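## Task

Read the ticket at the desk's front edge, which names three of the six empty labeled shelf spots. Place one cardboard box taken from the desk on each named spot, sitting over its label, with no part reaching beyond the midpoint toward the neighbouring label. Nothing new may end up on the floor. The robot must not topple or finish leaning, or the task fails. A placement that stays only because the robot is still holding it is not counted.

## Robot and tools

ROBOT. A Hello Robot Stretch 3 in a physics simulator: a two-wheeled base (0.33 m long, 0.34 m wide), a lift that rides up a mast, and one telescoping arm that reaches out to the robot's RIGHT side, ending in a wrist (yaw, pitch, roll) and a two-finger gripper. The base cannot slide sideways, so to move the gripper forward or back you drive the base. It spins about the point midway between the drive wheels, 0.05 m behind the front edge. With the arm pulled in and the wrist folded, the sweep radius of a spin is 0.28 m; an unfolded level gripper reaches past that.

FRAMES. Base frame: origin on the floor between the drive wheels, x forward, y left, z up. hand_pose is reported in it, at the point where closed fingertips meet; with all wrist joints at zero that frame has x up, y back along the arm toward the mast, z toward the rear. Fingertips are round pads 0.04 m wide. Odometry frame = base frame at scene start; base_odometry counts wheel turns only (slip shows as travel), heading positive left, range -3.142 to 3.142.

execute_actions. Argument actions: a list holding one action object or none (empty list just reports state and images). An action may contain base, joints, or both, plus optional contact_limits; its motions start together. base takes exactly one command, a relative offset from where the base last measured itself: translate_m (metres, -1 to 1, positive forward) or rotate_rad (radians, -3.2 to 3.2, positive is counter-clockwise/left). joints is a single dictionary of absolute targets keyed by joint name: lift_m 0 to 1.1 (arm height on mast); arm_m 0 to 0.52 (extension); wrist_yaw_rad -1.345 to 4.42 (0 along the arm, positive swings toward the front, 3.0 folds over the base); wrist_pitch_rad -1.57 to 0.451 (0 level, negative tips fingertips down); wrist_roll_rad -2.911 to 2.911 (0 fingers side by side, level); gripper_m -0.089 to 0.179 (larger is wider; real fingertip gap is smaller than the value, by about 0.007 nearly shut and 0.025 fully open, zero below 0.007); head_pan_rad -3.953 to 1.73 (0 forward, positive left, -1.57 looks along the arm); head_tilt_rad -1.53 to 0.419 (negative looks down). Done tolerances: lift/arm/gripper ±0.004, wrist yaw/roll and head ±0.02, pitch ±0.05. contact_limits accepts only arm_m: a motor_effort percentage (1 to 100) at which the arm motion halts with contact_stop (negative sense when retracting); it also caps holding force until the next action. Too low stops instantly; values above the maximum are clipped. cameras: list of head_camera, nav_camera, wrist_camera or all; omitted/null/all gives every camera, [] none. Unknown keys, names or out-of-range numbers cause refusal with no motion. Joints or base left out of an action may keep pushing toward old targets without showing it.

wait(seconds 0 to 10): no new command, returns state and images. zoom_image(camera, region [x0,y0,x1,y1] in pixels, top-left origin, at most 504x504): a closer look at the latest full image from that camera. finished_scene(scene): pass the current scene number to end it permanently once the result is stable; the next scene's task arrives in its result. Answering without any tool call ends everything.

RESULT LINES. base_status / joint_status: done (for the base, wheels turned the commanded amount, slip possible), off_target (rested away from target, may still push), contact_stop, time_out, torque_fault (target dropped; holds where it stopped unless slack or off). on_its_own describes uncommanded things; 'held at' is a held target, not the position. After a contact_stop the arm or lift goes slack until commanded again; a slack lift can sag under load or keep pressing, and closing fingertips on a surface lifts it. Base, wrist and head have no contact stop. A wrist servo pushed hard for several seconds turns off for 10 s and goes limp. motor_effort: percent of max, positive toward higher joint values, bracket = peak during last action; biased and noisy, positive wheel effort pushes forward. Rest effort outside its range means pushing or carrying. lidar_m: 12 distances in metres from base origin, 30-degree sectors starting straight ahead and going counter-clockwise (4th left, 7th behind, 10th right), '-' nothing; plane 0.17 m high, range 0.15 to 12 m, blind to clear objects, thin legs may be missed, robot parts can hide sectors 5, 6, 9, 10 when the lift is low. wrist_depth_mm (45 to 1000) and head_depth_mm (280 to 4000, sideways image): 7x7 median-depth grids from top left. base_tilt in degrees (forward/right positive); turned_by_wheels and turned_by_imu give turn since last result. Tilt carries a fixed bias of up to about 4 degrees.

CAMERAS. head_camera and nav_camera move with the head pan/tilt; wrist_camera rides the gripper. Calibration (OpenCV convention, base frame as world): head_camera pinhole 896x504 K=[[693.225,0,446.453],[0,693.225,249.993],[0,0,1]]; nav_camera fisheye 672x504 K=[[325.919,0,333.94],[0,325.919,251.761],[0,0,1]]; wrist_camera pinhole 644x364 K=[[344.493,0,321.665],[0,344.493,184.171],[0,0,1]]. Small per-scene errors apply; the wrist camera's pose error grows with arm extension. Updated poses appear in results when they change.

SPEED. Full base speed (0.30 m/s, 1.9 rad/s) only when stowed: lift_m under 0.30, arm_m under 0.03, wrist_yaw_rad over 2.54; otherwise 0.10 m/s and 0.63 rad/s.

GRIPPING. Command gripper_m below the object's width to grasp (lower squeezes harder, but a stall guard may weaken the hold); to let go, open at least 0.02 beyond the touch value. Neither reading nor done proves a grasp. Resend a different value to re-squeeze.

AVOID. Fold or unfold the wrist only with lift_m 0.32 to 0.95, wrist_pitch_rad -0.4, roll near 0; once folded the lift may go down to 0.25. With yaw below -0.4 keep pitch at -0.5 or lower. Arm pushes against rigid things with the gripper above about 0.45 m can tip the robot, more so with raised contact limits or a repeated push. Don't drive while holding or pushing something fixed; if snagged, reverse in small steps. On a lean, free the gripper and, if still tipped, drop lift_m to about 0.2. Drops, slips, slams and hard pushes are penalised; loose objects may occasionally get nudged. The robot keeps its last command while you think, so keep replies short.

Each tool is called in YAML: its name, and indented under it one key for each argument.

## Session

execute_actions:
  actions: []

Scene clock: 0.00 s.
base_odometry: x=+0.000 y=+0.000 heading=+0.000 (m, m, rad; odometry frame)
turned_by_wheels: +0.000 (rad since the last result)
turned_by_imu: +0.000 (rad since the last result)
base_tilt: forward=-0.5 right=-1.5 (deg)
lidar_m: 2.21 2.22 1.50 1.16 1.82 1.69 1.52 1.55 1.89 2.57 2.78 2.44
head_depth_mm: 2002 2396 2387 2365 2377 2337 2307 / 1992 2360 2340 2310 2295 2269 2251 / 1975 2310 2286 2268 2261 2248 2221 / 1950 2265 2235 2215 2207 2181 2176 / 1944 2188 2183 2166 2179 2157 2129 / 1925 2158 2137 2149 2121 2082 2093 / 1899 2109 2103 2091 2070 2077 2044
base_status: not commanded
joint_positions: lift_m=+0.404 arm_m=+0.000 wrist_yaw_rad=+2.870 wrist_pitch_rad=-0.424 wrist_roll_rad=-0.002 gripper_m=+0.037 head_pan_rad=+0.017 head_tilt_rad=+0.006
joint_status: not commanded
motor_effort: left_wheel=+0 right_wheel=+0 lift_m=+21 arm_m=+0 wrist_yaw_rad=+0 wrist_pitch_rad=+7 wrist_roll_rad=+0 gripper_m=+0 head_pan_rad=+0 head_tilt_rad=+2 (%)
hand_pose: x=+0.0388 y=+0.0702 z=+0.4154 quat_wxyz=(+0.241, +0.704, +0.054, +0.666) (m; base frame)
wrist_depth_mm: - - - - - - - / - - - - - - - / - - - - - - - / 906 947 921 980 986 988 - / 750 - 807 776 835 794 809 / 651 - - 660 693 661 679 / 565 549 566 576 580 588 593
pictures: head_camera (sideways: a quarter turn clockwise sets it upright), nav_camera (sideways: a quarter turn counterclockwise sets it upright), wrist_camera
Images, in order (width x height): head_camera 896x504, nav_camera 672x504, wrist_camera 644x364.

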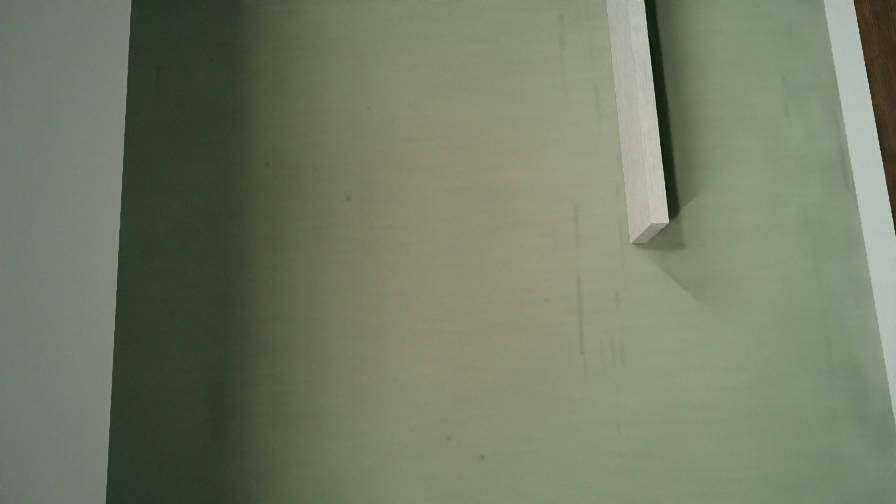

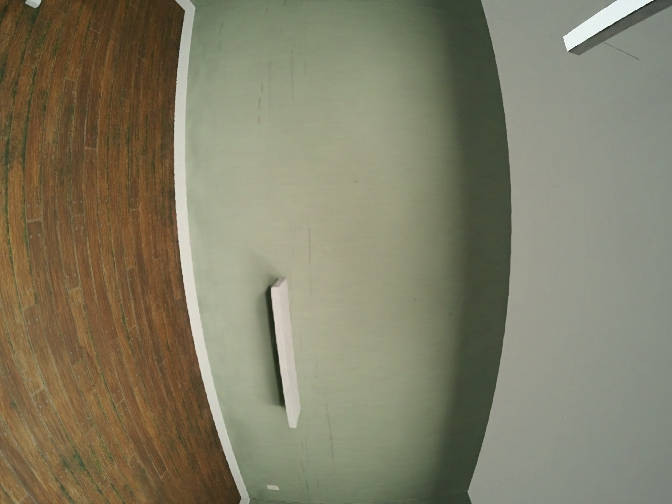

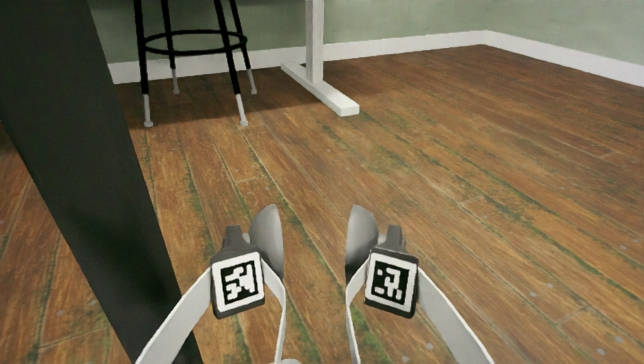

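execute_actions:
  actions:
    - {"joints":{"head_pan_rad":1.4,"head_tilt_rad":-0.5}}
  cameras: ["head_camera","nav_camera"]

execute_actions:
  actions:
    - {"joints":{"head_pan_rad":-1.5}}
  cameras: ["nav_camera"]

execute_actions:
  actions:
    - {"joints":{"head_pan_rad":-3.1}}
  cameras: ["nav_camera","head_camera"]

Scene clock: 7.40 s.
base_odometry: x=+0.000 y=+0.000 heading=+0.000 (m, m, rad; odometry frame)
turned_by_wheels: +0.000 (rad since the last result)
turned_by_imu: +0.001 (rad since the last result)
base_tilt: forward=-0.5 right=-1.6 (deg)
lidar_m: 2.21 2.22 1.50 1.16 1.81 1.69 1.52 1.56 1.90 2.58 2.79 2.45
head_depth_mm: 1947 2100 2337 2527 2066 1651 1367 / 1859 2012 2169 2390 2082 1651 1370 / 1768 1923 2053 1485 2096 1651 1374 / 1693 1835 1914 1338 1967 1660 1384 / 1629 1756 1845 1314 2036 1668 1384 / 1577 1685 1783 1255 1918 1639 1395 / 1531 1617 1726 1297 1426 1635 1397
base_status: not commanded
joint_positions: lift_m=+0.404 arm_m=+0.000 wrist_yaw_rad=+2.870 wrist_pitch_rad=-0.424 wrist_roll_rad=-0.002 gripper_m=+0.037 head_pan_rad=+1.393 head_tilt_rad=-0.493
joint_status: all done
motor_effort: left_wheel=-1(0) right_wheel=+0(1) lift_m=+21(21) arm_m=+0(0) wrist_yaw_rad=+0(0) wrist_pitch_rad=+7(7) wrist_roll_rad=+0(0) gripper_m=+0(1) head_pan_rad=+4(44) head_tilt_rad=-1(23) (%)
hand_pose: x=+0.0388 y=+0.0702 z=+0.4154 quat_wxyz=(+0.241, +0.704, +0.054, +0.666) (m; base frame)
wrist_depth_mm: - - - - - - - / - - - - - - - / - - - - - - - / 937 950 973 947 965 969 976 / 750 - 797 774 832 805 815 / 649 - - 671 686 672 675 / 565 557 562 573 575 589 585
pictures: head_camera (sideways: a quarter turn clockwise sets it upright), nav_camera (sideways: a quarter turn counterclockwise sets it upright)
camera_calibration (this result's frames):
head_camera: T_world_to_cam=[[-0.116267, -0.44846, -0.886209, 1.17496], [-0.974823, 0.222454, 0.015321, -0.0140875], [0.19027, 0.865678, -0.463033, 0.554896], [0, 0, 0, 1]] pos_world=[0.0172956, 0.0496943, 1.29841]
nav_camera: T_world_to_cam=[[0.100865, 0.496658, 0.862065, -1.08104], [0.983479, -0.180692, -0.01097, 0.0555915], [0.15032, 0.848929, -0.506678, 0.615105], [0, 0, 0, 1]] pos_world=[-0.0380961, 0.0247714, 1.2442]
Images, in order (width x height): head_camera 896x504, nav_camera 672x504.

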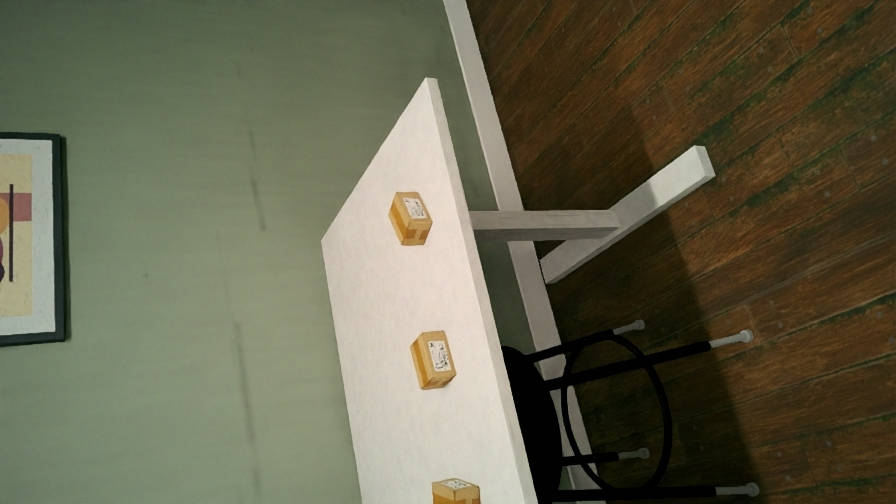

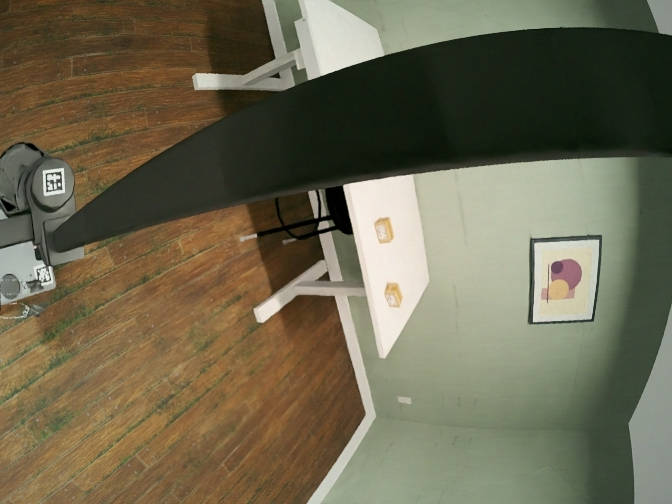

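Scene clock: 9.40 s.
base_odometry: x=+0.000 y=+0.000 heading=+0.000 (m, m, rad; odometry frame)
turned_by_wheels: +0.000 (rad since the last result)
turned_by_imu: +0.000 (rad since the last result)
base_tilt: forward=-0.4 right=-1.6 (deg)
lidar_m: 2.21 2.22 1.50 1.16 1.82 1.69 1.52 1.56 1.89 2.58 2.78 2.44
head_depth_mm: 2713 2940 3075 2524 2076 1653 1373 / 2677 2877 3141 2852 2088 1653 1373 / 2636 2839 3090 2840 2094 1659 1373 / 2518 2721 2940 2843 2102 1662 1380 / 2507 2717 2863 2845 2118 1677 1388 / 2465 2639 2836 2856 2117 1694 1391 / 2448 2652 2894 2918 2152 1688 1392
base_status: not commanded
joint_positions: lift_m=+0.404 arm_m=+0.000 wrist_yaw_rad=+2.870 wrist_pitch_rad=-0.424 wrist_roll_rad=-0.002 gripper_m=+0.037 head_pan_rad=-1.493 head_tilt_rad=-0.494
joint_status: all done
motor_effort: left_wheel=-1(0) right_wheel=+1(0) lift_m=+21(21) arm_m=+0(0) wrist_yaw_rad=+0(0) wrist_pitch_rad=+7(7) wrist_roll_rad=+0(0) gripper_m=+0(0) head_pan_rad=-4(44) head_tilt_rad=-3(2) (%)
hand_pose: x=+0.0388 y=+0.0702 z=+0.4154 quat_wxyz=(+0.241, +0.704, +0.054, +0.666) (m; base frame)
wrist_depth_mm: - - - - - - - / - - - - - - - / - - - - - - - / 929 909 918 979 977 960 - / 761 - 808 782 817 789 816 / 640 - - 654 688 670 686 / 562 564 571 566 583 584 589
pictures: nav_camera (sideways: a quarter turn counterclockwise sets it upright)
camera_calibration (this result's frames):
nav_camera: T_world_to_cam=[[0.0282325, -0.506225, 0.861939, -1.08043], [-0.997176, -0.07429, -0.0109691, 0.0676723], [0.0695863, -0.859196, -0.506893, 0.615877], [0, 0, 0, 1]] pos_world=[0.055128, -0.0127555, 1.24419]
Images, in order (width x height): nav_camera 672x504.

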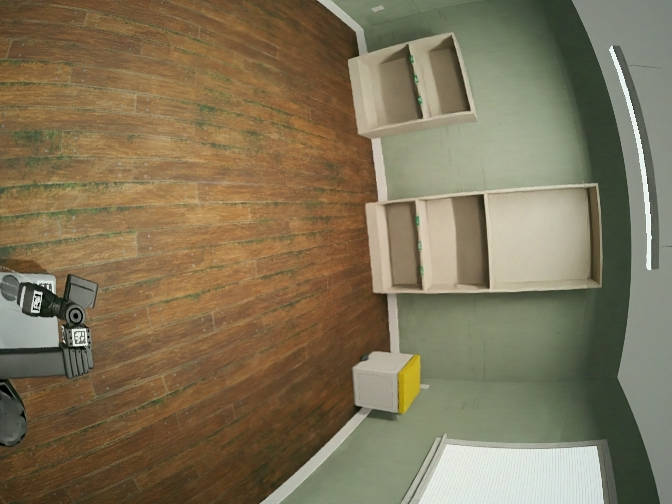

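Scene clock: 10.77 s.
base_odometry: x=+0.000 y=+0.000 heading=+0.000 (m, m, rad; odometry frame)
turned_by_wheels: +0.000 (rad since the last result)
turned_by_imu: +0.000 (rad since the last result)
base_tilt: forward=-0.5 right=-1.5 (deg)
lidar_m: 2.21 2.22 1.50 1.16 1.82 1.69 1.52 1.56 1.89 2.58 2.79 2.45
head_depth_mm: 1412 1527 1657 1853 1970 1645 1373 / 1389 1495 1627 1781 1932 1654 1376 / 1358 1469 1598 1742 1905 1651 1376 / 1337 1447 1564 1705 1873 1667 1377 / 1320 1408 1540 1672 1832 1683 1389 / 1288 1394 1514 1647 1811 1683 1396 / 1287 1381 1490 1620 1779 1693 1396
base_status: not commanded
joint_positions: lift_m=+0.404 arm_m=+0.000 wrist_yaw_rad=+2.870 wrist_pitch_rad=-0.424 wrist_roll_rad=-0.002 gripper_m=+0.037 head_pan_rad=-3.093 head_tilt_rad=-0.494
joint_status: all done
motor_effort: left_wheel=-1(1) right_wheel=+0(1) lift_m=+21(21) arm_m=+0(1) wrist_yaw_rad=-1(0) wrist_pitch_rad=+7(7) wrist_roll_rad=+0(0) gripper_m=+0(0) head_pan_rad=-4(44) head_tilt_rad=-2(3) (%)
hand_pose: x=+0.0388 y=+0.0702 z=+0.4154 quat_wxyz=(+0.241, +0.704, +0.054, +0.666) (m; base frame)
wrist_depth_mm: - - - - - - - / - - - - - - - / - - - - - - - / 933 971 949 - 973 969 - / 767 - 809 793 814 770 800 / 640 - - 650 703 670 665 / 573 555 572 575 586 580 596
pictures: head_camera (sideways: a quarter turn clockwise sets it upright), nav_camera (sideways: a quarter turn counterclockwise sets it upright)
camera_calibration (this result's frames):
head_camera: T_world_to_cam=[[0.463368, -0.01241, -0.886079, 1.17125], [0.00249392, -0.99988, 0.015308, -0.0200322], [-0.886162, -0.00930305, -0.463282, 0.561785], [0, 0, 0, 1]] pos_world=[-0.0448381, -0.000268291, 1.29839]
nav_camera: T_world_to_cam=[[-0.506861, -0.0134369, 0.861923, -1.07715], [-0.0451342, 0.998921, -0.0109689, 0.0618647], [-0.860845, -0.044462, -0.50692, 0.621588], [0, 0, 0, 1]] pos_world=[-0.00808009, -0.0486344, 1.24419]
Images, in order (width x height): head_camera 896x504, nav_camera 672x504.

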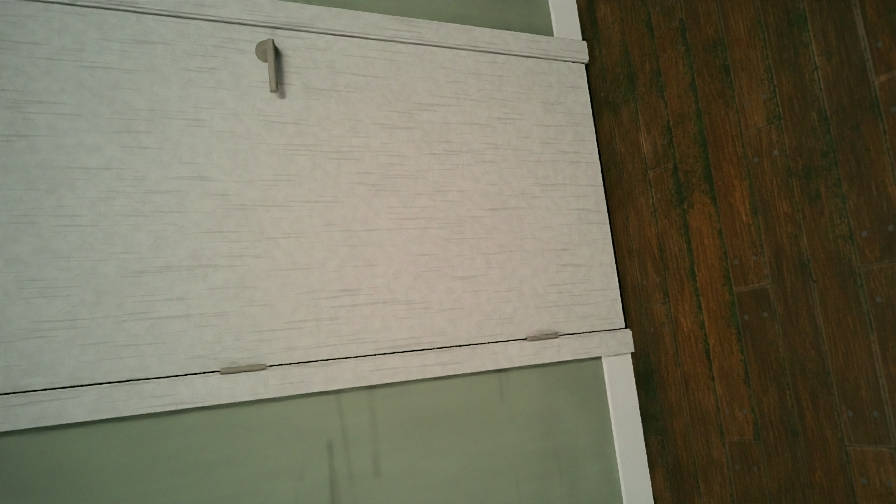

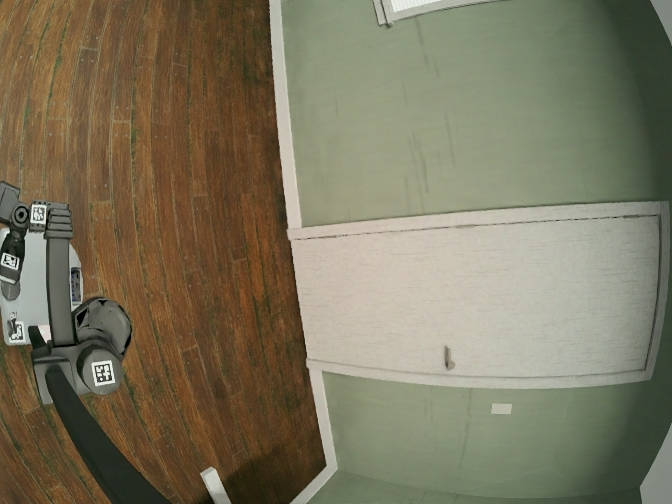

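execute_actions:
  actions:
    - {"base":{"rotate_rad":1.75},"joints":{"lift_m":0.26,"wrist_yaw_rad":3.0,"head_pan_rad":0}}
  cameras: ["head_camera"]

execute_actions:
  actions:
    - {"base":{"translate_m":0.38}}
  cameras: []

execute_actions:
  actions:
    - {"base":{"rotate_rad":1.57},"joints":{"head_pan_rad":-1.57,"head_tilt_rad":-0.75}}
  cameras: []

execute_actions:
  actions:
    - {"joints":{"lift_m":0.85}}
  cameras: []

execute_actions:
  actions:
    - {"joints":{"wrist_yaw_rad":0,"gripper_m":0.17}}

Scene clock: 30.73 s.
base_odometry: x=+0.000 y=+0.000 heading=+1.750 (m, m, rad; odometry frame)
turned_by_wheels: +1.750 (rad since the last result)
turned_by_imu: +1.724 (rad since the last result)
base_tilt: forward=-0.4 right=-1.5 (deg)
lidar_m: 1.17 1.48 1.59 1.52 1.61 2.20 2.63 2.79 2.29 2.21 2.29 1.50
head_depth_mm: 1592 1711 1788 1310 1940 1655 1363 / 1573 1707 1785 1257 2015 1655 1371 / 1565 1683 1798 1326 1947 1657 1383 / 1548 1678 1776 1246 1927 1674 1378 / 1538 1662 1764 1275 2079 1653 1384 / 1523 1652 1740 1231 2054 1683 1388 / 1525 1639 1756 1300 2056 1688 1400
base_status: done
joint_positions: lift_m=+0.260 arm_m=+0.000 wrist_yaw_rad=+2.998 wrist_pitch_rad=-0.425 wrist_roll_rad=-0.002 gripper_m=+0.037 head_pan_rad=-0.007 head_tilt_rad=-0.494
joint_status: all done
motor_effort: left_wheel=-2(9) right_wheel=+3(12) lift_m=+17(20) arm_m=-1(1) wrist_yaw_rad=+2(2) wrist_pitch_rad=+8(8) wrist_roll_rad=+0(0) gripper_m=-1(1) head_pan_rad=+4(45) head_tilt_rad=-2(3) (%)
hand_pose: x=+0.0108 y=+0.0759 z=+0.2712 quat_wxyz=(+0.199, +0.699, +0.100, +0.680) (m; base frame)
wrist_depth_mm: - - - - - - - / - - - - - - - / 876 - 889 893 892 941 915 / 682 676 705 692 713 704 718 / 550 561 - 569 596 581 579 / 483 492 - - 506 502 500 / - - - - 422 429 424
pictures: head_camera (sideways: a quarter turn clockwise sets it upright)
camera_calibration (this result's frames):
head_camera: T_world_to_cam=[[-0.46235, 0.0382648, -0.885872, 1.17663], [0.0533433, 0.998459, 0.0152872, -0.0203154], [0.885092, -0.0401872, -0.463679, 0.551497], [0, 0, 0, 1]] pos_world=[0.0569721, -0.00257616, 1.29837]
Images, in order (width x height): head_camera 896x504.

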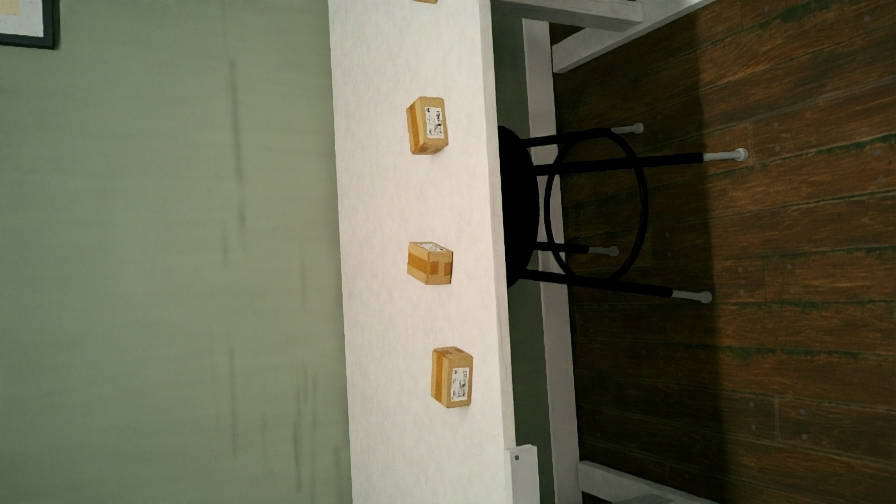

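Scene clock: 33.73 s.
base_odometry: x=-0.068 y=+0.374 heading=+1.750 (m, m, rad; odometry frame)
turned_by_wheels: +0.000 (rad since the last result)
turned_by_imu: +0.002 (rad since the last result)
base_tilt: forward=-0.4 right=-1.5 (deg)
lidar_m: 0.87 1.14 1.58 1.53 1.61 2.20 3.02 3.12 2.29 2.21 2.03 0.80
head_depth_mm: 1243 1345 1455 1243 910 1594 1364 / 1236 1333 1446 1255 914 1367 1334 / 1220 1317 1434 1257 933 1524 1370 / 1216 1311 1423 1265 907 1522 1344 / 1207 1298 1419 1281 943 1576 1386 / 1200 1290 1405 1290 871 1543 1394 / 1190 1282 1389 1296 954 1541 1392
base_status: done
joint_positions: lift_m=+0.260 arm_m=+0.000 wrist_yaw_rad=+2.998 wrist_pitch_rad=-0.425 wrist_roll_rad=-0.002 gripper_m=+0.037 head_pan_rad=-0.007 head_tilt_rad=-0.495
joint_status: not commanded
motor_effort: left_wheel=-2(7) right_wheel=+3(11) lift_m=+18(18) arm_m=-1(1) wrist_yaw_rad=+1(2) wrist_pitch_rad=+8(8) wrist_roll_rad=+0(0) gripper_m=+0(0) head_pan_rad=+4(4) head_tilt_rad=-3(3) (%)
hand_pose: x=+0.0107 y=+0.0759 z=+0.2712 quat_wxyz=(+0.199, +0.699, +0.100, +0.680) (m; base frame)
wrist_depth_mm: - - - - - - - / - - - - - - - / 866 - 881 904 930 948 958 / 688 682 681 708 707 710 721 / 575 555 - 583 600 585 598 / 485 489 - - 501 490 488 / - - - - 427 431 427
pictures: none
No camera images: the call's "cameras" was empty. Leave "cameras" out to get every camera's image.

Scene clock: 35.93 s.
base_odometry: x=-0.068 y=+0.374 heading=-2.964 (m, m, rad; odometry frame)
turned_by_wheels: +1.570 (rad since the last result)
turned_by_imu: +1.543 (rad since the last result)
base_tilt: forward=-0.5 right=-1.6 (deg)
lidar_m: 1.53 1.61 2.19 3.01 3.13 2.29 2.21 2.05 0.80 0.87 1.14 1.58
head_depth_mm: 1278 1383 1077 905 1602 1379 1194 / 1268 1376 1081 910 1544 1363 1203 / 1261 1368 1084 912 1614 1376 1201 / 1249 1355 1090 887 1579 1383 1208 / 1244 1347 1094 890 1616 1379 1206 / 1235 1353 1097 867 1634 1394 1207 / 1224 1350 1097 876 1635 1391 1209
base_status: done
joint_positions: lift_m=+0.260 arm_m=+0.000 wrist_yaw_rad=+2.998 wrist_pitch_rad=-0.425 wrist_roll_rad=-0.002 gripper_m=+0.037 head_pan_rad=-1.563 head_tilt_rad=-0.741
joint_status: all done
motor_effort: left_wheel=-2(9) right_wheel=+3(13) lift_m=+18(18) arm_m=-1(1) wrist_yaw_rad=+1(1) wrist_pitch_rad=+8(8) wrist_roll_rad=+0(0) gripper_m=-1(0) head_pan_rad=-4(43) head_tilt_rad=-4(19) (%)
hand_pose: x=+0.0107 y=+0.0759 z=+0.2712 quat_wxyz=(+0.199, +0.699, +0.100, +0.680) (m; base frame)
wrist_depth_mm: - - - - - - - / - - - - - - - / 891 - 884 920 918 918 958 / 673 697 694 695 715 706 729 / 554 556 - 566 595 572 586 / 467 496 - - 498 488 496 / - - - - 423 425 427
pictures: none
No camera images: the call's "cameras" was empty. Leave "cameras" out to get every camera's image.

Scene clock: 42.13 s.
base_odometry: x=-0.068 y=+0.374 heading=-2.964 (m, m, rad; odometry frame)
turned_by_wheels: +0.000 (rad since the last result)
turned_by_imu: +0.001 (rad since the last result)
base_tilt: forward=-0.5 right=-1.5 (deg)
lidar_m: 1.53 1.61 2.18 2.99 3.14 2.29 2.21 2.05 0.80 0.88 1.14 1.58
head_depth_mm: 1279 1385 1076 908 1602 - - / 1272 1375 1081 907 1542 1443 - / 1265 1368 1083 913 1614 1409 - / 1250 1358 1086 888 1577 1412 - / 1242 1347 1092 892 1619 1433 - / 1243 1350 1093 869 1634 1386 1221 / 1228 1348 1100 876 1636 1393 1212
base_status: not commanded
joint_positions: lift_m=+0.850 arm_m=+0.000 wrist_yaw_rad=+2.998 wrist_pitch_rad=-0.426 wrist_roll_rad=-0.002 gripper_m=+0.037 head_pan_rad=-1.563 head_tilt_rad=-0.741
joint_status: all done
motor_effort: left_wheel=-2(2) right_wheel=+3(3) lift_m=+24(23) arm_m=-1(1) wrist_yaw_rad=+1(1) wrist_pitch_rad=+8(8) wrist_roll_rad=+0(0) gripper_m=+0(0) head_pan_rad=-4(3) head_tilt_rad=-4(4) (%)
hand_pose: x=+0.0107 y=+0.0759 z=+0.8608 quat_wxyz=(+0.199, +0.699, +0.100, +0.680) (m; base frame)
wrist_depth_mm: - - - - - - - / - - - - - - - / - - - - - - - / - - - - - - - / - - - - - - - / - - - - - - - / - - - - - - -
pictures: none
No camera images: the call's "cameras" was empty. Leave "cameras" out to get every camera's image.

Scene clock: 44.63 s.
base_odometry: x=-0.068 y=+0.374 heading=-2.964 (m, m, rad; odometry frame)
turned_by_wheels: +0.000 (rad since the last result)
turned_by_imu: +0.001 (rad since the last result)
base_tilt: forward=-0.4 right=-1.4 (deg)
lidar_m: 1.53 1.60 2.18 3.01 3.13 2.29 2.21 2.05 0.80 0.88 1.14 1.58
head_depth_mm: 1277 1378 1076 907 1615 - - / 1267 1376 1081 909 1569 1438 - / 1259 1368 1083 914 1654 - - / 1251 1363 1087 887 1663 - 1194 / 1246 1349 1091 889 1622 1382 1214 / 1235 1353 1100 867 1675 1385 1212 / 1224 1348 1095 874 1635 1387 1216
base_status: not commanded
joint_positions: lift_m=+0.850 arm_m=+0.000 wrist_yaw_rad=+0.003 wrist_pitch_rad=-0.426 wrist_roll_rad=-0.002 gripper_m=+0.170 head_pan_rad=-1.563 head_tilt_rad=-0.741
joint_status: all done
motor_effort: left_wheel=-2(3) right_wheel=+3(3) lift_m=+25(24) arm_m=-1(1) wrist_yaw_rad=-2(3) wrist_pitch_rad=+8(8) wrist_roll_rad=+0(0) gripper_m=+0(95) head_pan_rad=-4(4) head_tilt_rad=-4(4) (%)
hand_pose: x=-0.0209 y=-0.3687 z=+0.8608 quat_wxyz=(+0.692, +0.151, -0.690, -0.148) (m; base frame)
wrist_depth_mm: - - - - - - - / 783 818 813 847 855 873 895 / 602 593 537 573 614 587 600 / 471 488 518 490 503 509 496 / - - - - - - - / - - - - - - - / - - - - - - -
pictures: head_camera (sideways: a quarter turn clockwise sets it upright), nav_camera (sideways: a quarter turn counterclockwise sets it upright), wrist_camera
camera_calibration (this result's frames):
head_camera: T_world_to_cam=[[0.0297718, 0.665269, -0.746009, 0.991278], [0.999162, -0.0407789, 0.0035092, -0.0107482], [-0.0280869, -0.745489, -0.665926, 0.820189], [0, 0, 0, 1]] pos_world=[0.00426357, -0.0484636, 1.28573]
nav_camera: T_world_to_cam=[[-0.00578432, -0.702513, 0.711648, -0.884308], [-0.999951, -0.00163025, -0.00973699, 0.0660819], [0.00800052, -0.711669, -0.702469, 0.870675], [0, 0, 0, 1]] pos_world=[0.0539977, -0.00149631, 1.24158]
wrist_camera: T_world_to_cam=[[-0.999967, 0.00327719, 0.00736936, -0.0259255], [-0.00406124, 0.584821, -0.811152, 0.943142], [-0.00696805, -0.811156, -0.584788, 0.367704], [0, 0, 0, 1]] pos_world=[-0.0195322, -0.253219, 0.980252]
Images, in order (width x height): head_camera 896x504, nav_camera 672x504, wrist_camera 644x364.

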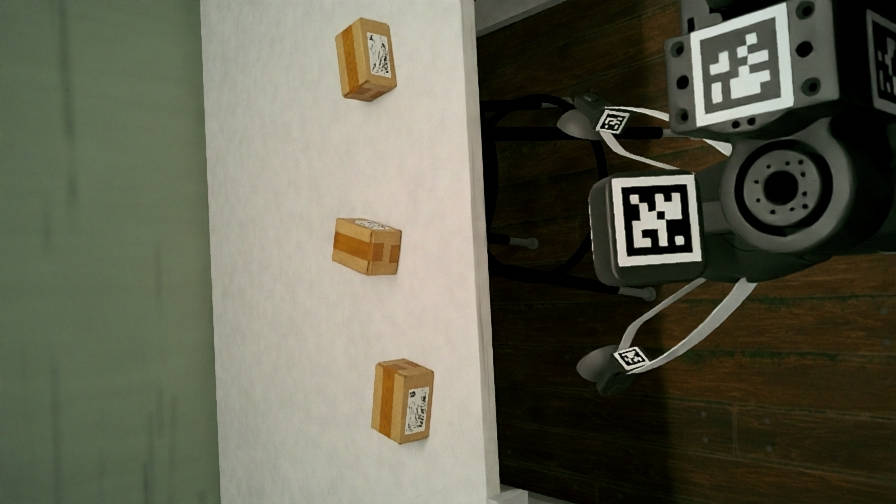

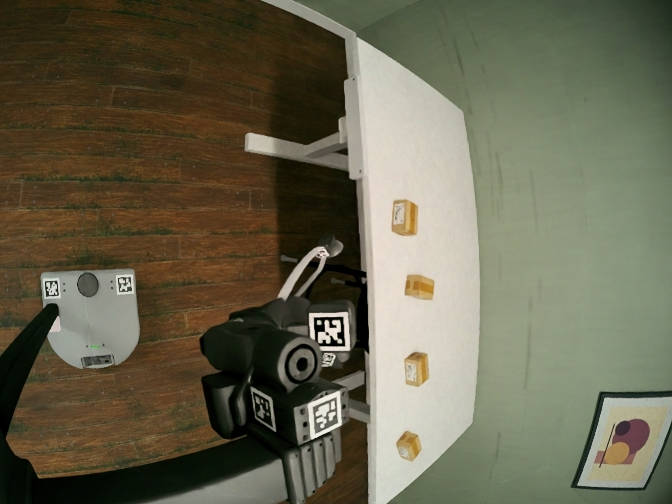

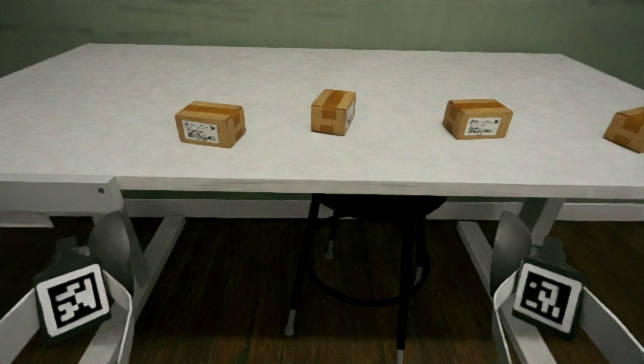

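execute_actions:
  actions:
    - {"base":{"translate_m":-0.015},"joints":{"lift_m":0.74,"arm_m":0.2,"head_pan_rad":-0.95}}

execute_actions:
  actions:
    - {"joints":{"arm_m":0.4,"head_pan_rad":-1.57}}
  cameras: ["head_camera","wrist_camera"]

Scene clock: 54.33 s.
base_odometry: x=-0.053 y=+0.377 heading=-2.964 (m, m, rad; odometry frame)
turned_by_wheels: +0.000 (rad since the last result)
turned_by_imu: +0.001 (rad since the last result)
base_tilt: forward=-0.4 right=-1.7 (deg)
lidar_m: 1.54 1.62 2.20 3.02 3.13 2.28 2.19 2.04 0.79 0.88 1.15 1.60
head_depth_mm: 1256 1348 1076 856 1597 1372 1200 / 1316 1388 1083 885 1612 1377 1196 / 1387 1470 1080 914 1611 1371 1203 / 1465 1579 1085 947 1587 1379 1202 / 1541 1733 1092 1850 1616 1388 1210 / 1640 1871 1979 1972 1629 1389 1207 / 1751 1941 2154 1980 1633 1390 1215
base_status: done
joint_positions: lift_m=+0.740 arm_m=+0.200 wrist_yaw_rad=+0.002 wrist_pitch_rad=-0.426 wrist_roll_rad=-0.002 gripper_m=+0.170 head_pan_rad=-0.957 head_tilt_rad=-0.741
joint_status: all done
motor_effort: left_wheel=-2(6) right_wheel=+4(4) lift_m=+17(16) arm_m=+5(8) wrist_yaw_rad=-1(2) wrist_pitch_rad=+8(8) wrist_roll_rad=+0(0) gripper_m=+0(0) head_pan_rad=+4(41) head_tilt_rad=-4(3) (%)
hand_pose: x=-0.0212 y=-0.5680 z=+0.7512 quat_wxyz=(+0.692, +0.150, -0.690, -0.149) (m; base frame)
wrist_depth_mm: 758 784 799 835 824 898 889 / 466 321 480 364 500 522 388 / 320 310 347 351 357 350 352 / 267 270 273 272 277 279 282 / 737 - - 501 471 261 267 / - - - - - - - / 862 923 922 902 925 928 899
pictures: head_camera (sideways: a quarter turn clockwise sets it upright), nav_camera (sideways: a quarter turn counterclockwise sets it upright), wrist_camera
camera_calibration (this result's frames):
head_camera: T_world_to_cam=[[-0.354391, 0.563806, -0.746009, 0.993621], [0.844533, 0.535492, 0.0035092, -0.00980492], [0.40146, -0.628786, -0.665926, 0.817569], [0, 0, 0, 1]] pos_world=[0.0321899, -0.0408828, 1.28573]
nav_camera: T_world_to_cam=[[0.395319, -0.580759, 0.711648, -0.886754], [-0.82103, -0.570801, -0.00973699, 0.0649905], [0.411864, -0.580435, -0.702469, 0.868212], [0, 0, 0, 1]] pos_world=[0.046324, 0.0260472, 1.24158]
wrist_camera: T_world_to_cam=[[-0.999963, 0.00453514, 0.00736947, -0.0240311], [-0.00332535, 0.584853, -0.811132, 0.970797], [-0.00798866, -0.811126, -0.584816, 0.141948], [0, 0, 0, 1]] pos_world=[-0.019668, -0.452528, 0.870635]
Images, in order (width x height): head_camera 896x504, nav_camera 672x504, wrist_camera 644x364.

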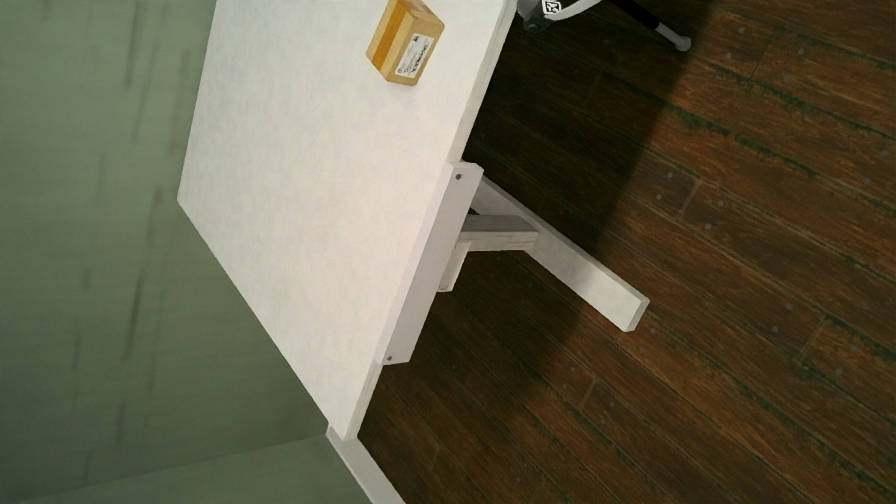

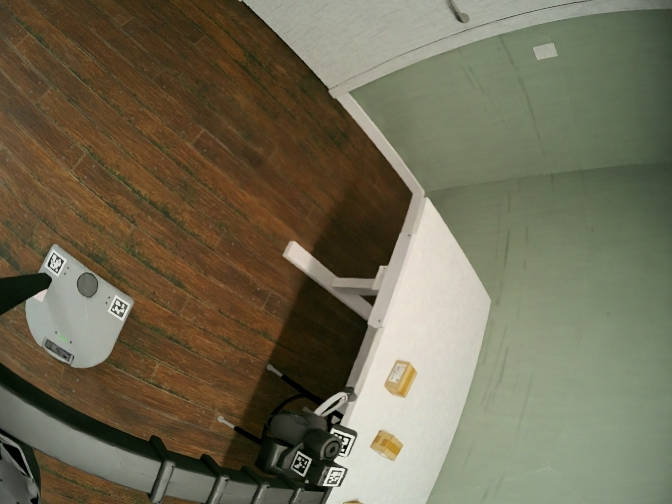

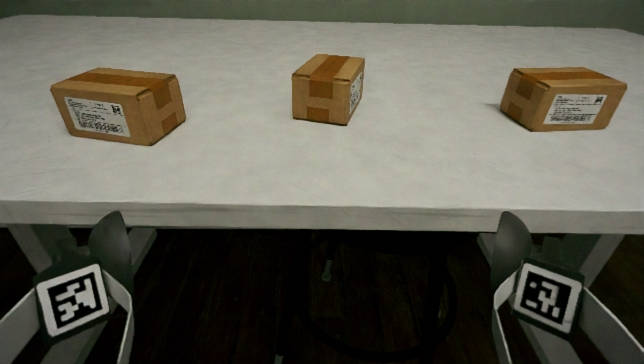

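Scene clock: 57.03 s.
base_odometry: x=-0.053 y=+0.377 heading=-2.964 (m, m, rad; odometry frame)
turned_by_wheels: +0.000 (rad since the last result)
turned_by_imu: +0.001 (rad since the last result)
base_tilt: forward=-0.4 right=-1.6 (deg)
lidar_m: 1.55 1.62 2.20 3.00 3.13 2.28 2.20 2.05 0.79 0.88 1.14 1.60
head_depth_mm: 1282 1374 1075 909 1601 - - / 1268 1374 1080 909 - 1353 1203 / 1256 1366 1125 1067 1627 1379 1204 / 1254 1353 1126 896 1583 1384 1201 / 1246 1347 1091 892 1619 1381 1212 / 1238 1351 1095 868 1633 1388 1203 / 1225 1345 1099 872 1631 1402 1208
base_status: not commanded
joint_positions: lift_m=+0.740 arm_m=+0.400 wrist_yaw_rad=+0.001 wrist_pitch_rad=-0.426 wrist_roll_rad=-0.002 gripper_m=+0.170 head_pan_rad=-1.563 head_tilt_rad=-0.741
joint_status: all done
motor_effort: left_wheel=-2(2) right_wheel=+4(3) lift_m=+18(18) arm_m=+5(7) wrist_yaw_rad=-2(1) wrist_pitch_rad=+8(8) wrist_roll_rad=+0(0) gripper_m=+0(1) head_pan_rad=-4(40) head_tilt_rad=-2(4) (%)
hand_pose: x=-0.0212 y=-0.7680 z=+0.7512 quat_wxyz=(+0.692, +0.150, -0.690, -0.149) (m; base frame)
wrist_depth_mm: 696 703 713 707 713 700 732 / 466 482 488 488 499 502 516 / 336 341 343 329 357 358 365 / 268 266 270 184 265 279 279 / 217 220 221 184 224 235 230 / - 188 187 190 192 188 193 / 157 162 163 163 165 165 163
pictures: head_camera (sideways: a quarter turn clockwise sets it upright), wrist_camera
camera_calibration (this result's frames):
head_camera: T_world_to_cam=[[0.0298391, 0.665266, -0.746009, 0.991278], [0.999158, -0.0408799, 0.0035092, -0.0107481], [-0.0281622, -0.745486, -0.665926, 0.820189], [0, 0, 0, 1]] pos_world=[0.00425867, -0.0484634, 1.28573]
wrist_camera: T_world_to_cam=[[-0.999962, 0.00459858, 0.00736965, -0.0230897], [-0.00328839, 0.584854, -0.811132, 1.08777], [-0.00804023, -0.811126, -0.584817, -0.0202792], [0, 0, 0, 1]] pos_world=[-0.0196749, -0.652529, 0.870635]
Images, in order (width x height): head_camera 896x504, wrist_camera 644x364.

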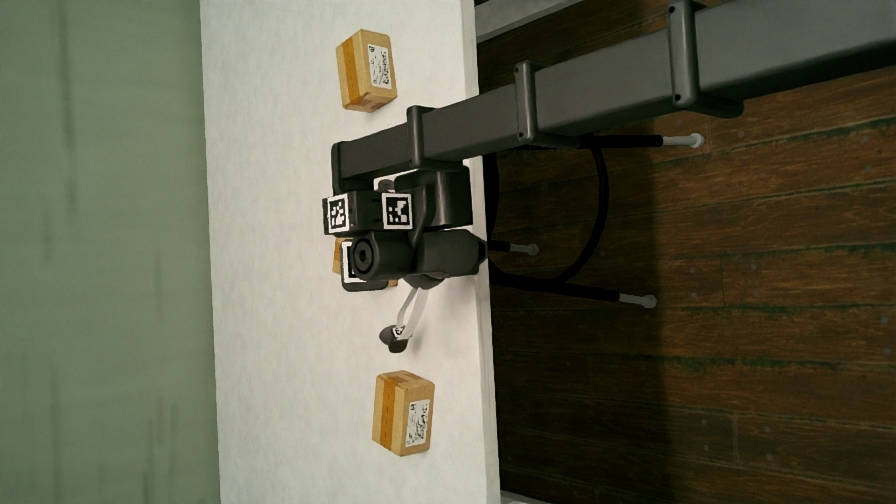

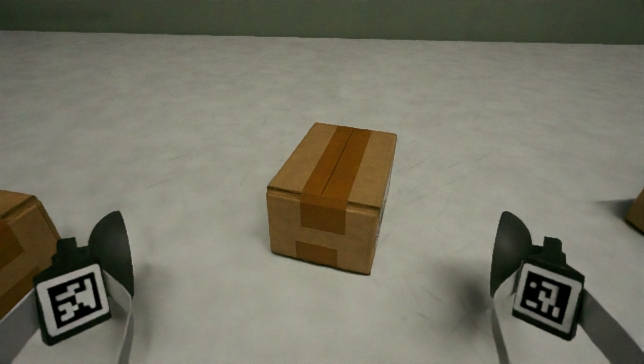

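execute_actions:
  actions:
    - {"joints":{"arm_m":0.0}}
  cameras: []

execute_actions:
  actions:
    - {"base":{"translate_m":0.46},"joints":{"lift_m":0.48,"wrist_pitch_rad":0.2,"gripper_m":0.0}}
  cameras: ["head_camera","wrist_camera"]

Scene clock: 66.43 s.
base_odometry: x=-0.053 y=+0.377 heading=-2.964 (m, m, rad; odometry frame)
turned_by_wheels: +0.000 (rad since the last result)
turned_by_imu: +0.002 (rad since the last result)
base_tilt: forward=-0.4 right=-1.5 (deg)
lidar_m: 1.54 1.62 2.21 2.99 3.12 2.28 2.19 2.05 0.79 0.87 1.14 1.60
head_depth_mm: 1275 1381 1075 908 1608 1371 1256 / 1272 1375 1082 909 1541 1358 1255 / 1261 1366 1087 910 1611 1405 - / 1254 1354 1088 890 1580 1431 - / 1246 1352 1096 890 1615 1386 1204 / 1241 1350 1099 868 1634 1389 1207 / 1229 1354 1097 872 1627 1395 1213
base_status: not commanded
joint_positions: lift_m=+0.740 arm_m=+0.001 wrist_yaw_rad=+0.001 wrist_pitch_rad=-0.426 wrist_roll_rad=-0.002 gripper_m=+0.170 head_pan_rad=-1.563 head_tilt_rad=-0.741
joint_status: all done
motor_effort: left_wheel=-2(2) right_wheel=+3(4) lift_m=+18(17) arm_m=-5(5) wrist_yaw_rad=-1(1) wrist_pitch_rad=+8(8) wrist_roll_rad=+0(0) gripper_m=+0(0) head_pan_rad=-4(4) head_tilt_rad=-4(3) (%)
hand_pose: x=-0.0212 y=-0.3690 z=+0.7512 quat_wxyz=(+0.692, +0.150, -0.690, -0.149) (m; base frame)
wrist_depth_mm: 766 779 825 813 864 882 928 / 471 476 480 507 506 521 526 / 419 - - 689 658 - 806 / - - - - - - - / - - - - - - - / - - - - - - - / 879 890 883 913 937 922 912
pictures: none
No camera images: the call's "cameras" was empty. Leave "cameras" out to get every camera's image.

Scene clock: 72.00 s.
base_odometry: x=-0.506 y=+0.295 heading=-2.964 (m, m, rad; odometry frame)
turned_by_wheels: +0.000 (rad since the last result)
turned_by_imu: +0.003 (rad since the last result)
base_tilt: forward=-0.3 right=-1.5 (deg)
lidar_m: 1.09 1.12 1.56 2.57 3.44 2.76 2.65 1.46 0.96 1.00 1.48 1.13
head_depth_mm: 1276 1383 1072 885 1569 1366 1203 / 1267 1373 1082 884 1612 1373 1193 / 1260 1362 1086 859 1612 1383 1220 / 1250 1352 1088 859 1582 1417 1225 / 1245 1347 1094 864 1546 1357 1206 / 1230 1348 1098 891 1622 1387 1205 / 1228 1371 1475 895 1630 1392 1215
base_status: done
joint_positions: lift_m=+0.480 arm_m=+0.001 wrist_yaw_rad=+0.001 wrist_pitch_rad=+0.176 wrist_roll_rad=-0.002 gripper_m=+0.000 head_pan_rad=-1.563 head_tilt_rad=-0.741
joint_status: all done
motor_effort: left_wheel=-3(4) right_wheel=+3(8) lift_m=+18(21) arm_m=-5(5) wrist_yaw_rad=-1(1) wrist_pitch_rad=+11(12) wrist_roll_rad=+0(0) gripper_m=-4(94) head_pan_rad=-4(4) head_tilt_rad=-4(3) (%)
hand_pose: x=-0.0211 y=-0.4021 z=+0.6400 quat_wxyz=(+0.705, -0.061, -0.703, +0.062) (m; base frame)
wrist_depth_mm: - - - - - - - / - - - - - - - / - - - - - 510 - / - - 399 399 394 731 738 / - - - - - - 804 / - - - - - - - / - - - - - - -
pictures: head_camera (sideways: a quarter turn clockwise sets it upright), wrist_camera
camera_calibration (this result's frames):
head_camera: T_world_to_cam=[[0.0298431, 0.665266, -0.746009, 0.991277], [0.999158, -0.040886, 0.00350919, -0.0107481], [-0.0281668, -0.745486, -0.665926, 0.82019], [0, 0, 0, 1]] pos_world=[0.00425837, -0.0484634, 1.28573]
wrist_camera: T_world_to_cam=[[-0.999969, 0.00733359, 0.00278542, -0.019773], [-0.00261271, 0.0234553, -0.999721, 0.678532], [-0.00739688, -0.999698, -0.0234354, -0.223594], [0, 0, 0, 1]] pos_world=[-0.0196535, -0.239296, 0.673159]
Images, in order (width x height): head_camera 896x504, wrist_camera 644x364.

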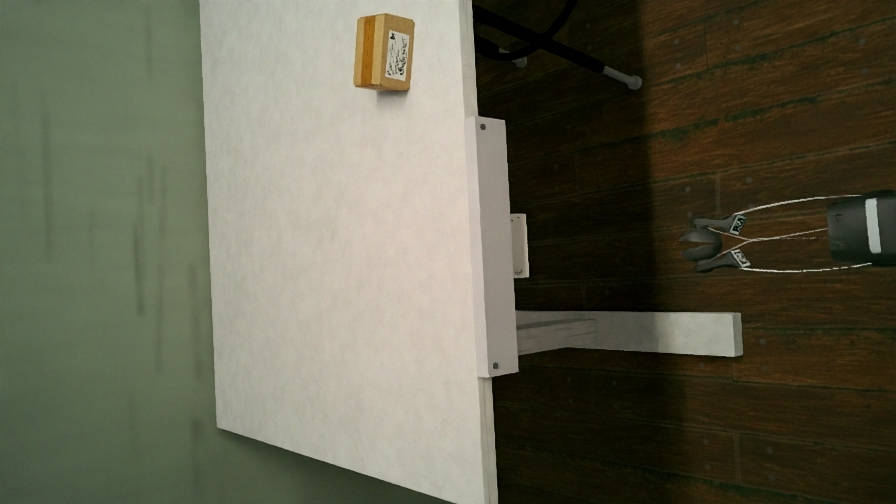

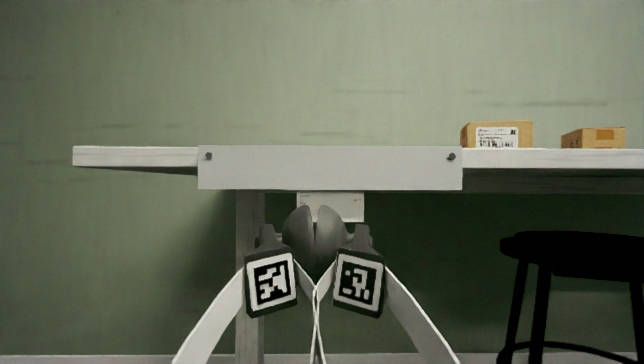

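execute_actions:
  actions:
    - {"joints":{"lift_m":0.42,"arm_m":0.17,"gripper_m":0.17}}
  cameras: ["wrist_camera"]

zoom_image:
  camera: "wrist_camera"
  region: [230,70,430,200]

Scene clock: 79.00 s.
base_odometry: x=-0.506 y=+0.295 heading=-2.964 (m, m, rad; odometry frame)
turned_by_wheels: +0.000 (rad since the last result)
turned_by_imu: +0.001 (rad since the last result)
base_tilt: forward=-0.5 right=-1.6 (deg)
lidar_m: 1.08 1.13 1.56 2.56 3.44 2.75 2.65 1.46 0.97 1.00 1.48 1.13
head_depth_mm: 1270 1380 1075 885 1567 1372 1199 / 1266 1378 1081 883 1622 1378 1222 / 1251 1360 1086 858 1618 1373 - / 1246 1358 1091 862 1577 1435 1174 / 1244 1347 1095 865 1547 1354 1205 / 1234 1348 1095 893 1633 1384 1212 / 1225 1374 1466 896 1622 1390 1212
base_status: not commanded
joint_positions: lift_m=+0.420 arm_m=+0.170 wrist_yaw_rad=+0.001 wrist_pitch_rad=+0.177 wrist_roll_rad=-0.002 gripper_m=+0.170 head_pan_rad=-1.563 head_tilt_rad=-0.741
joint_status: all done
motor_effort: left_wheel=-3(2) right_wheel=+3(3) lift_m=+18(21) arm_m=+5(3) wrist_yaw_rad=-1(1) wrist_pitch_rad=+11(11) wrist_roll_rad=+0(0) gripper_m=+0(96) head_pan_rad=-4(4) head_tilt_rad=-3(4) (%)
hand_pose: x=-0.0211 y=-0.5711 z=+0.5803 quat_wxyz=(+0.705, -0.062, -0.703, +0.063) (m; base frame)
wrist_depth_mm: - 229 229 - - - - / 260 228 228 231 227 229 258 / - 503 508 238 415 494 496 / - - - - - - - / - - - - - - 544 / - - - - - - 611 / - - - - - - -
pictures: wrist_camera
camera_calibration (this result's frames):
wrist_camera: T_world_to_cam=[[-0.999969, 0.00736293, 0.00277569, -0.018352], [-0.00261063, 0.0223322, -0.999747, 0.622165], [-0.00742305, -0.999723, -0.0223123, -0.39457], [0, 0, 0, 1]] pos_world=[-0.0196561, -0.40822, 0.613255]
Images, in order (width x height): wrist_camera 644x364.

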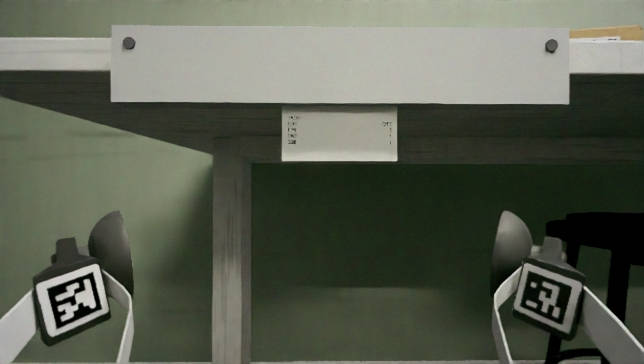

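Region (230, 70, 430, 200) of wrist_camera's 644x364 image, scaled by 2.520; it fills the top 328 rows of this view, and the rest is white.

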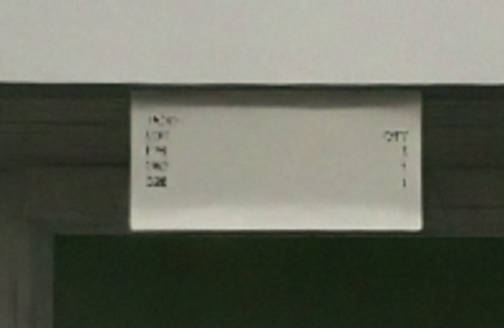

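Closer; the fingers pass beneath.

execute_actions:
  actions:
    - {"joints":{"lift_m":0.44,"arm_m":0.3}}
  cameras: ["wrist_camera"]

zoom_image:
  camera: "wrist_camera"
  region: [200,70,400,220]

Scene clock: 87.00 s.
base_odometry: x=-0.506 y=+0.295 heading=-2.964 (m, m, rad; odometry frame)
turned_by_wheels: +0.000 (rad since the last result)
turned_by_imu: +0.001 (rad since the last result)
base_tilt: forward=-0.4 right=-1.5 (deg)
lidar_m: 1.08 1.12 1.56 2.57 3.44 2.75 2.65 1.46 0.97 1.00 1.48 1.12
head_depth_mm: 1269 1384 1077 886 1567 1375 1198 / 1268 1378 1079 885 1603 1381 1212 / 1259 1365 1083 859 1625 - 1202 / 1250 1355 1085 862 1621 1341 1203 / 1245 1341 1088 866 1547 1353 1206 / 1239 1351 1096 892 1624 1385 1208 / 1226 1381 1473 894 1637 1386 1213
base_status: not commanded
joint_positions: lift_m=+0.440 arm_m=+0.300 wrist_yaw_rad=+0.001 wrist_pitch_rad=+0.177 wrist_roll_rad=-0.002 gripper_m=+0.170 head_pan_rad=-1.563 head_tilt_rad=-0.741
joint_status: all done
motor_effort: left_wheel=-3(2) right_wheel=+3(3) lift_m=+24(18) arm_m=+5(5) wrist_yaw_rad=-1(1) wrist_pitch_rad=+11(11) wrist_roll_rad=+0(0) gripper_m=+0(1) head_pan_rad=-3(3) head_tilt_rad=-3(4) (%)
hand_pose: x=-0.0211 y=-0.7011 z=+0.5999 quat_wxyz=(+0.705, -0.062, -0.703, +0.063) (m; base frame)
wrist_depth_mm: 99 98 99 99 99 99 99 / 222 114 108 108 108 108 112 / 892 392 284 108 108 276 376 / 870 895 463 108 108 911 892 / 878 882 504 897 908 930 933 / 889 868 500 886 899 882 890 / 888 918 518 895 911 913 910
pictures: wrist_camera
camera_calibration (this result's frames):
wrist_camera: T_world_to_cam=[[-0.999969, 0.00738254, 0.00277408, -0.0174396], [-0.00260997, 0.0221474, -0.999751, 0.644615], [-0.00744214, -0.999727, -0.0221275, -0.52421], [0, 0, 0, 1]] pos_world=[-0.0196579, -0.538215, 0.632904]
Images, in order (width x height): wrist_camera 644x364.

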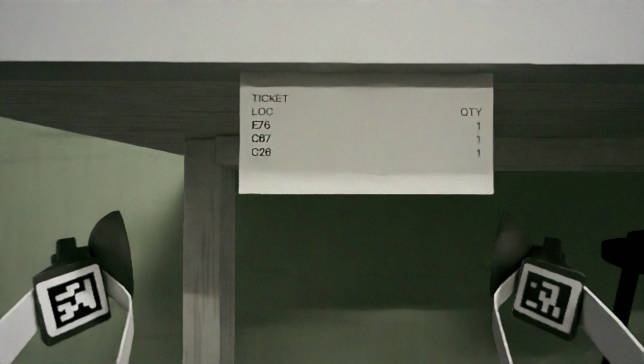

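Region (200, 70, 400, 220) of wrist_camera's 644x364 image, scaled by 2.520; it fills the top 378 rows of this view, and the rest is white.

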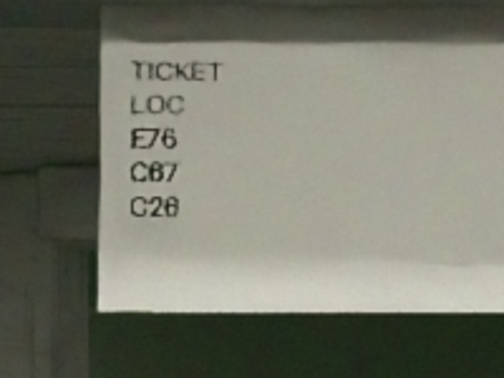

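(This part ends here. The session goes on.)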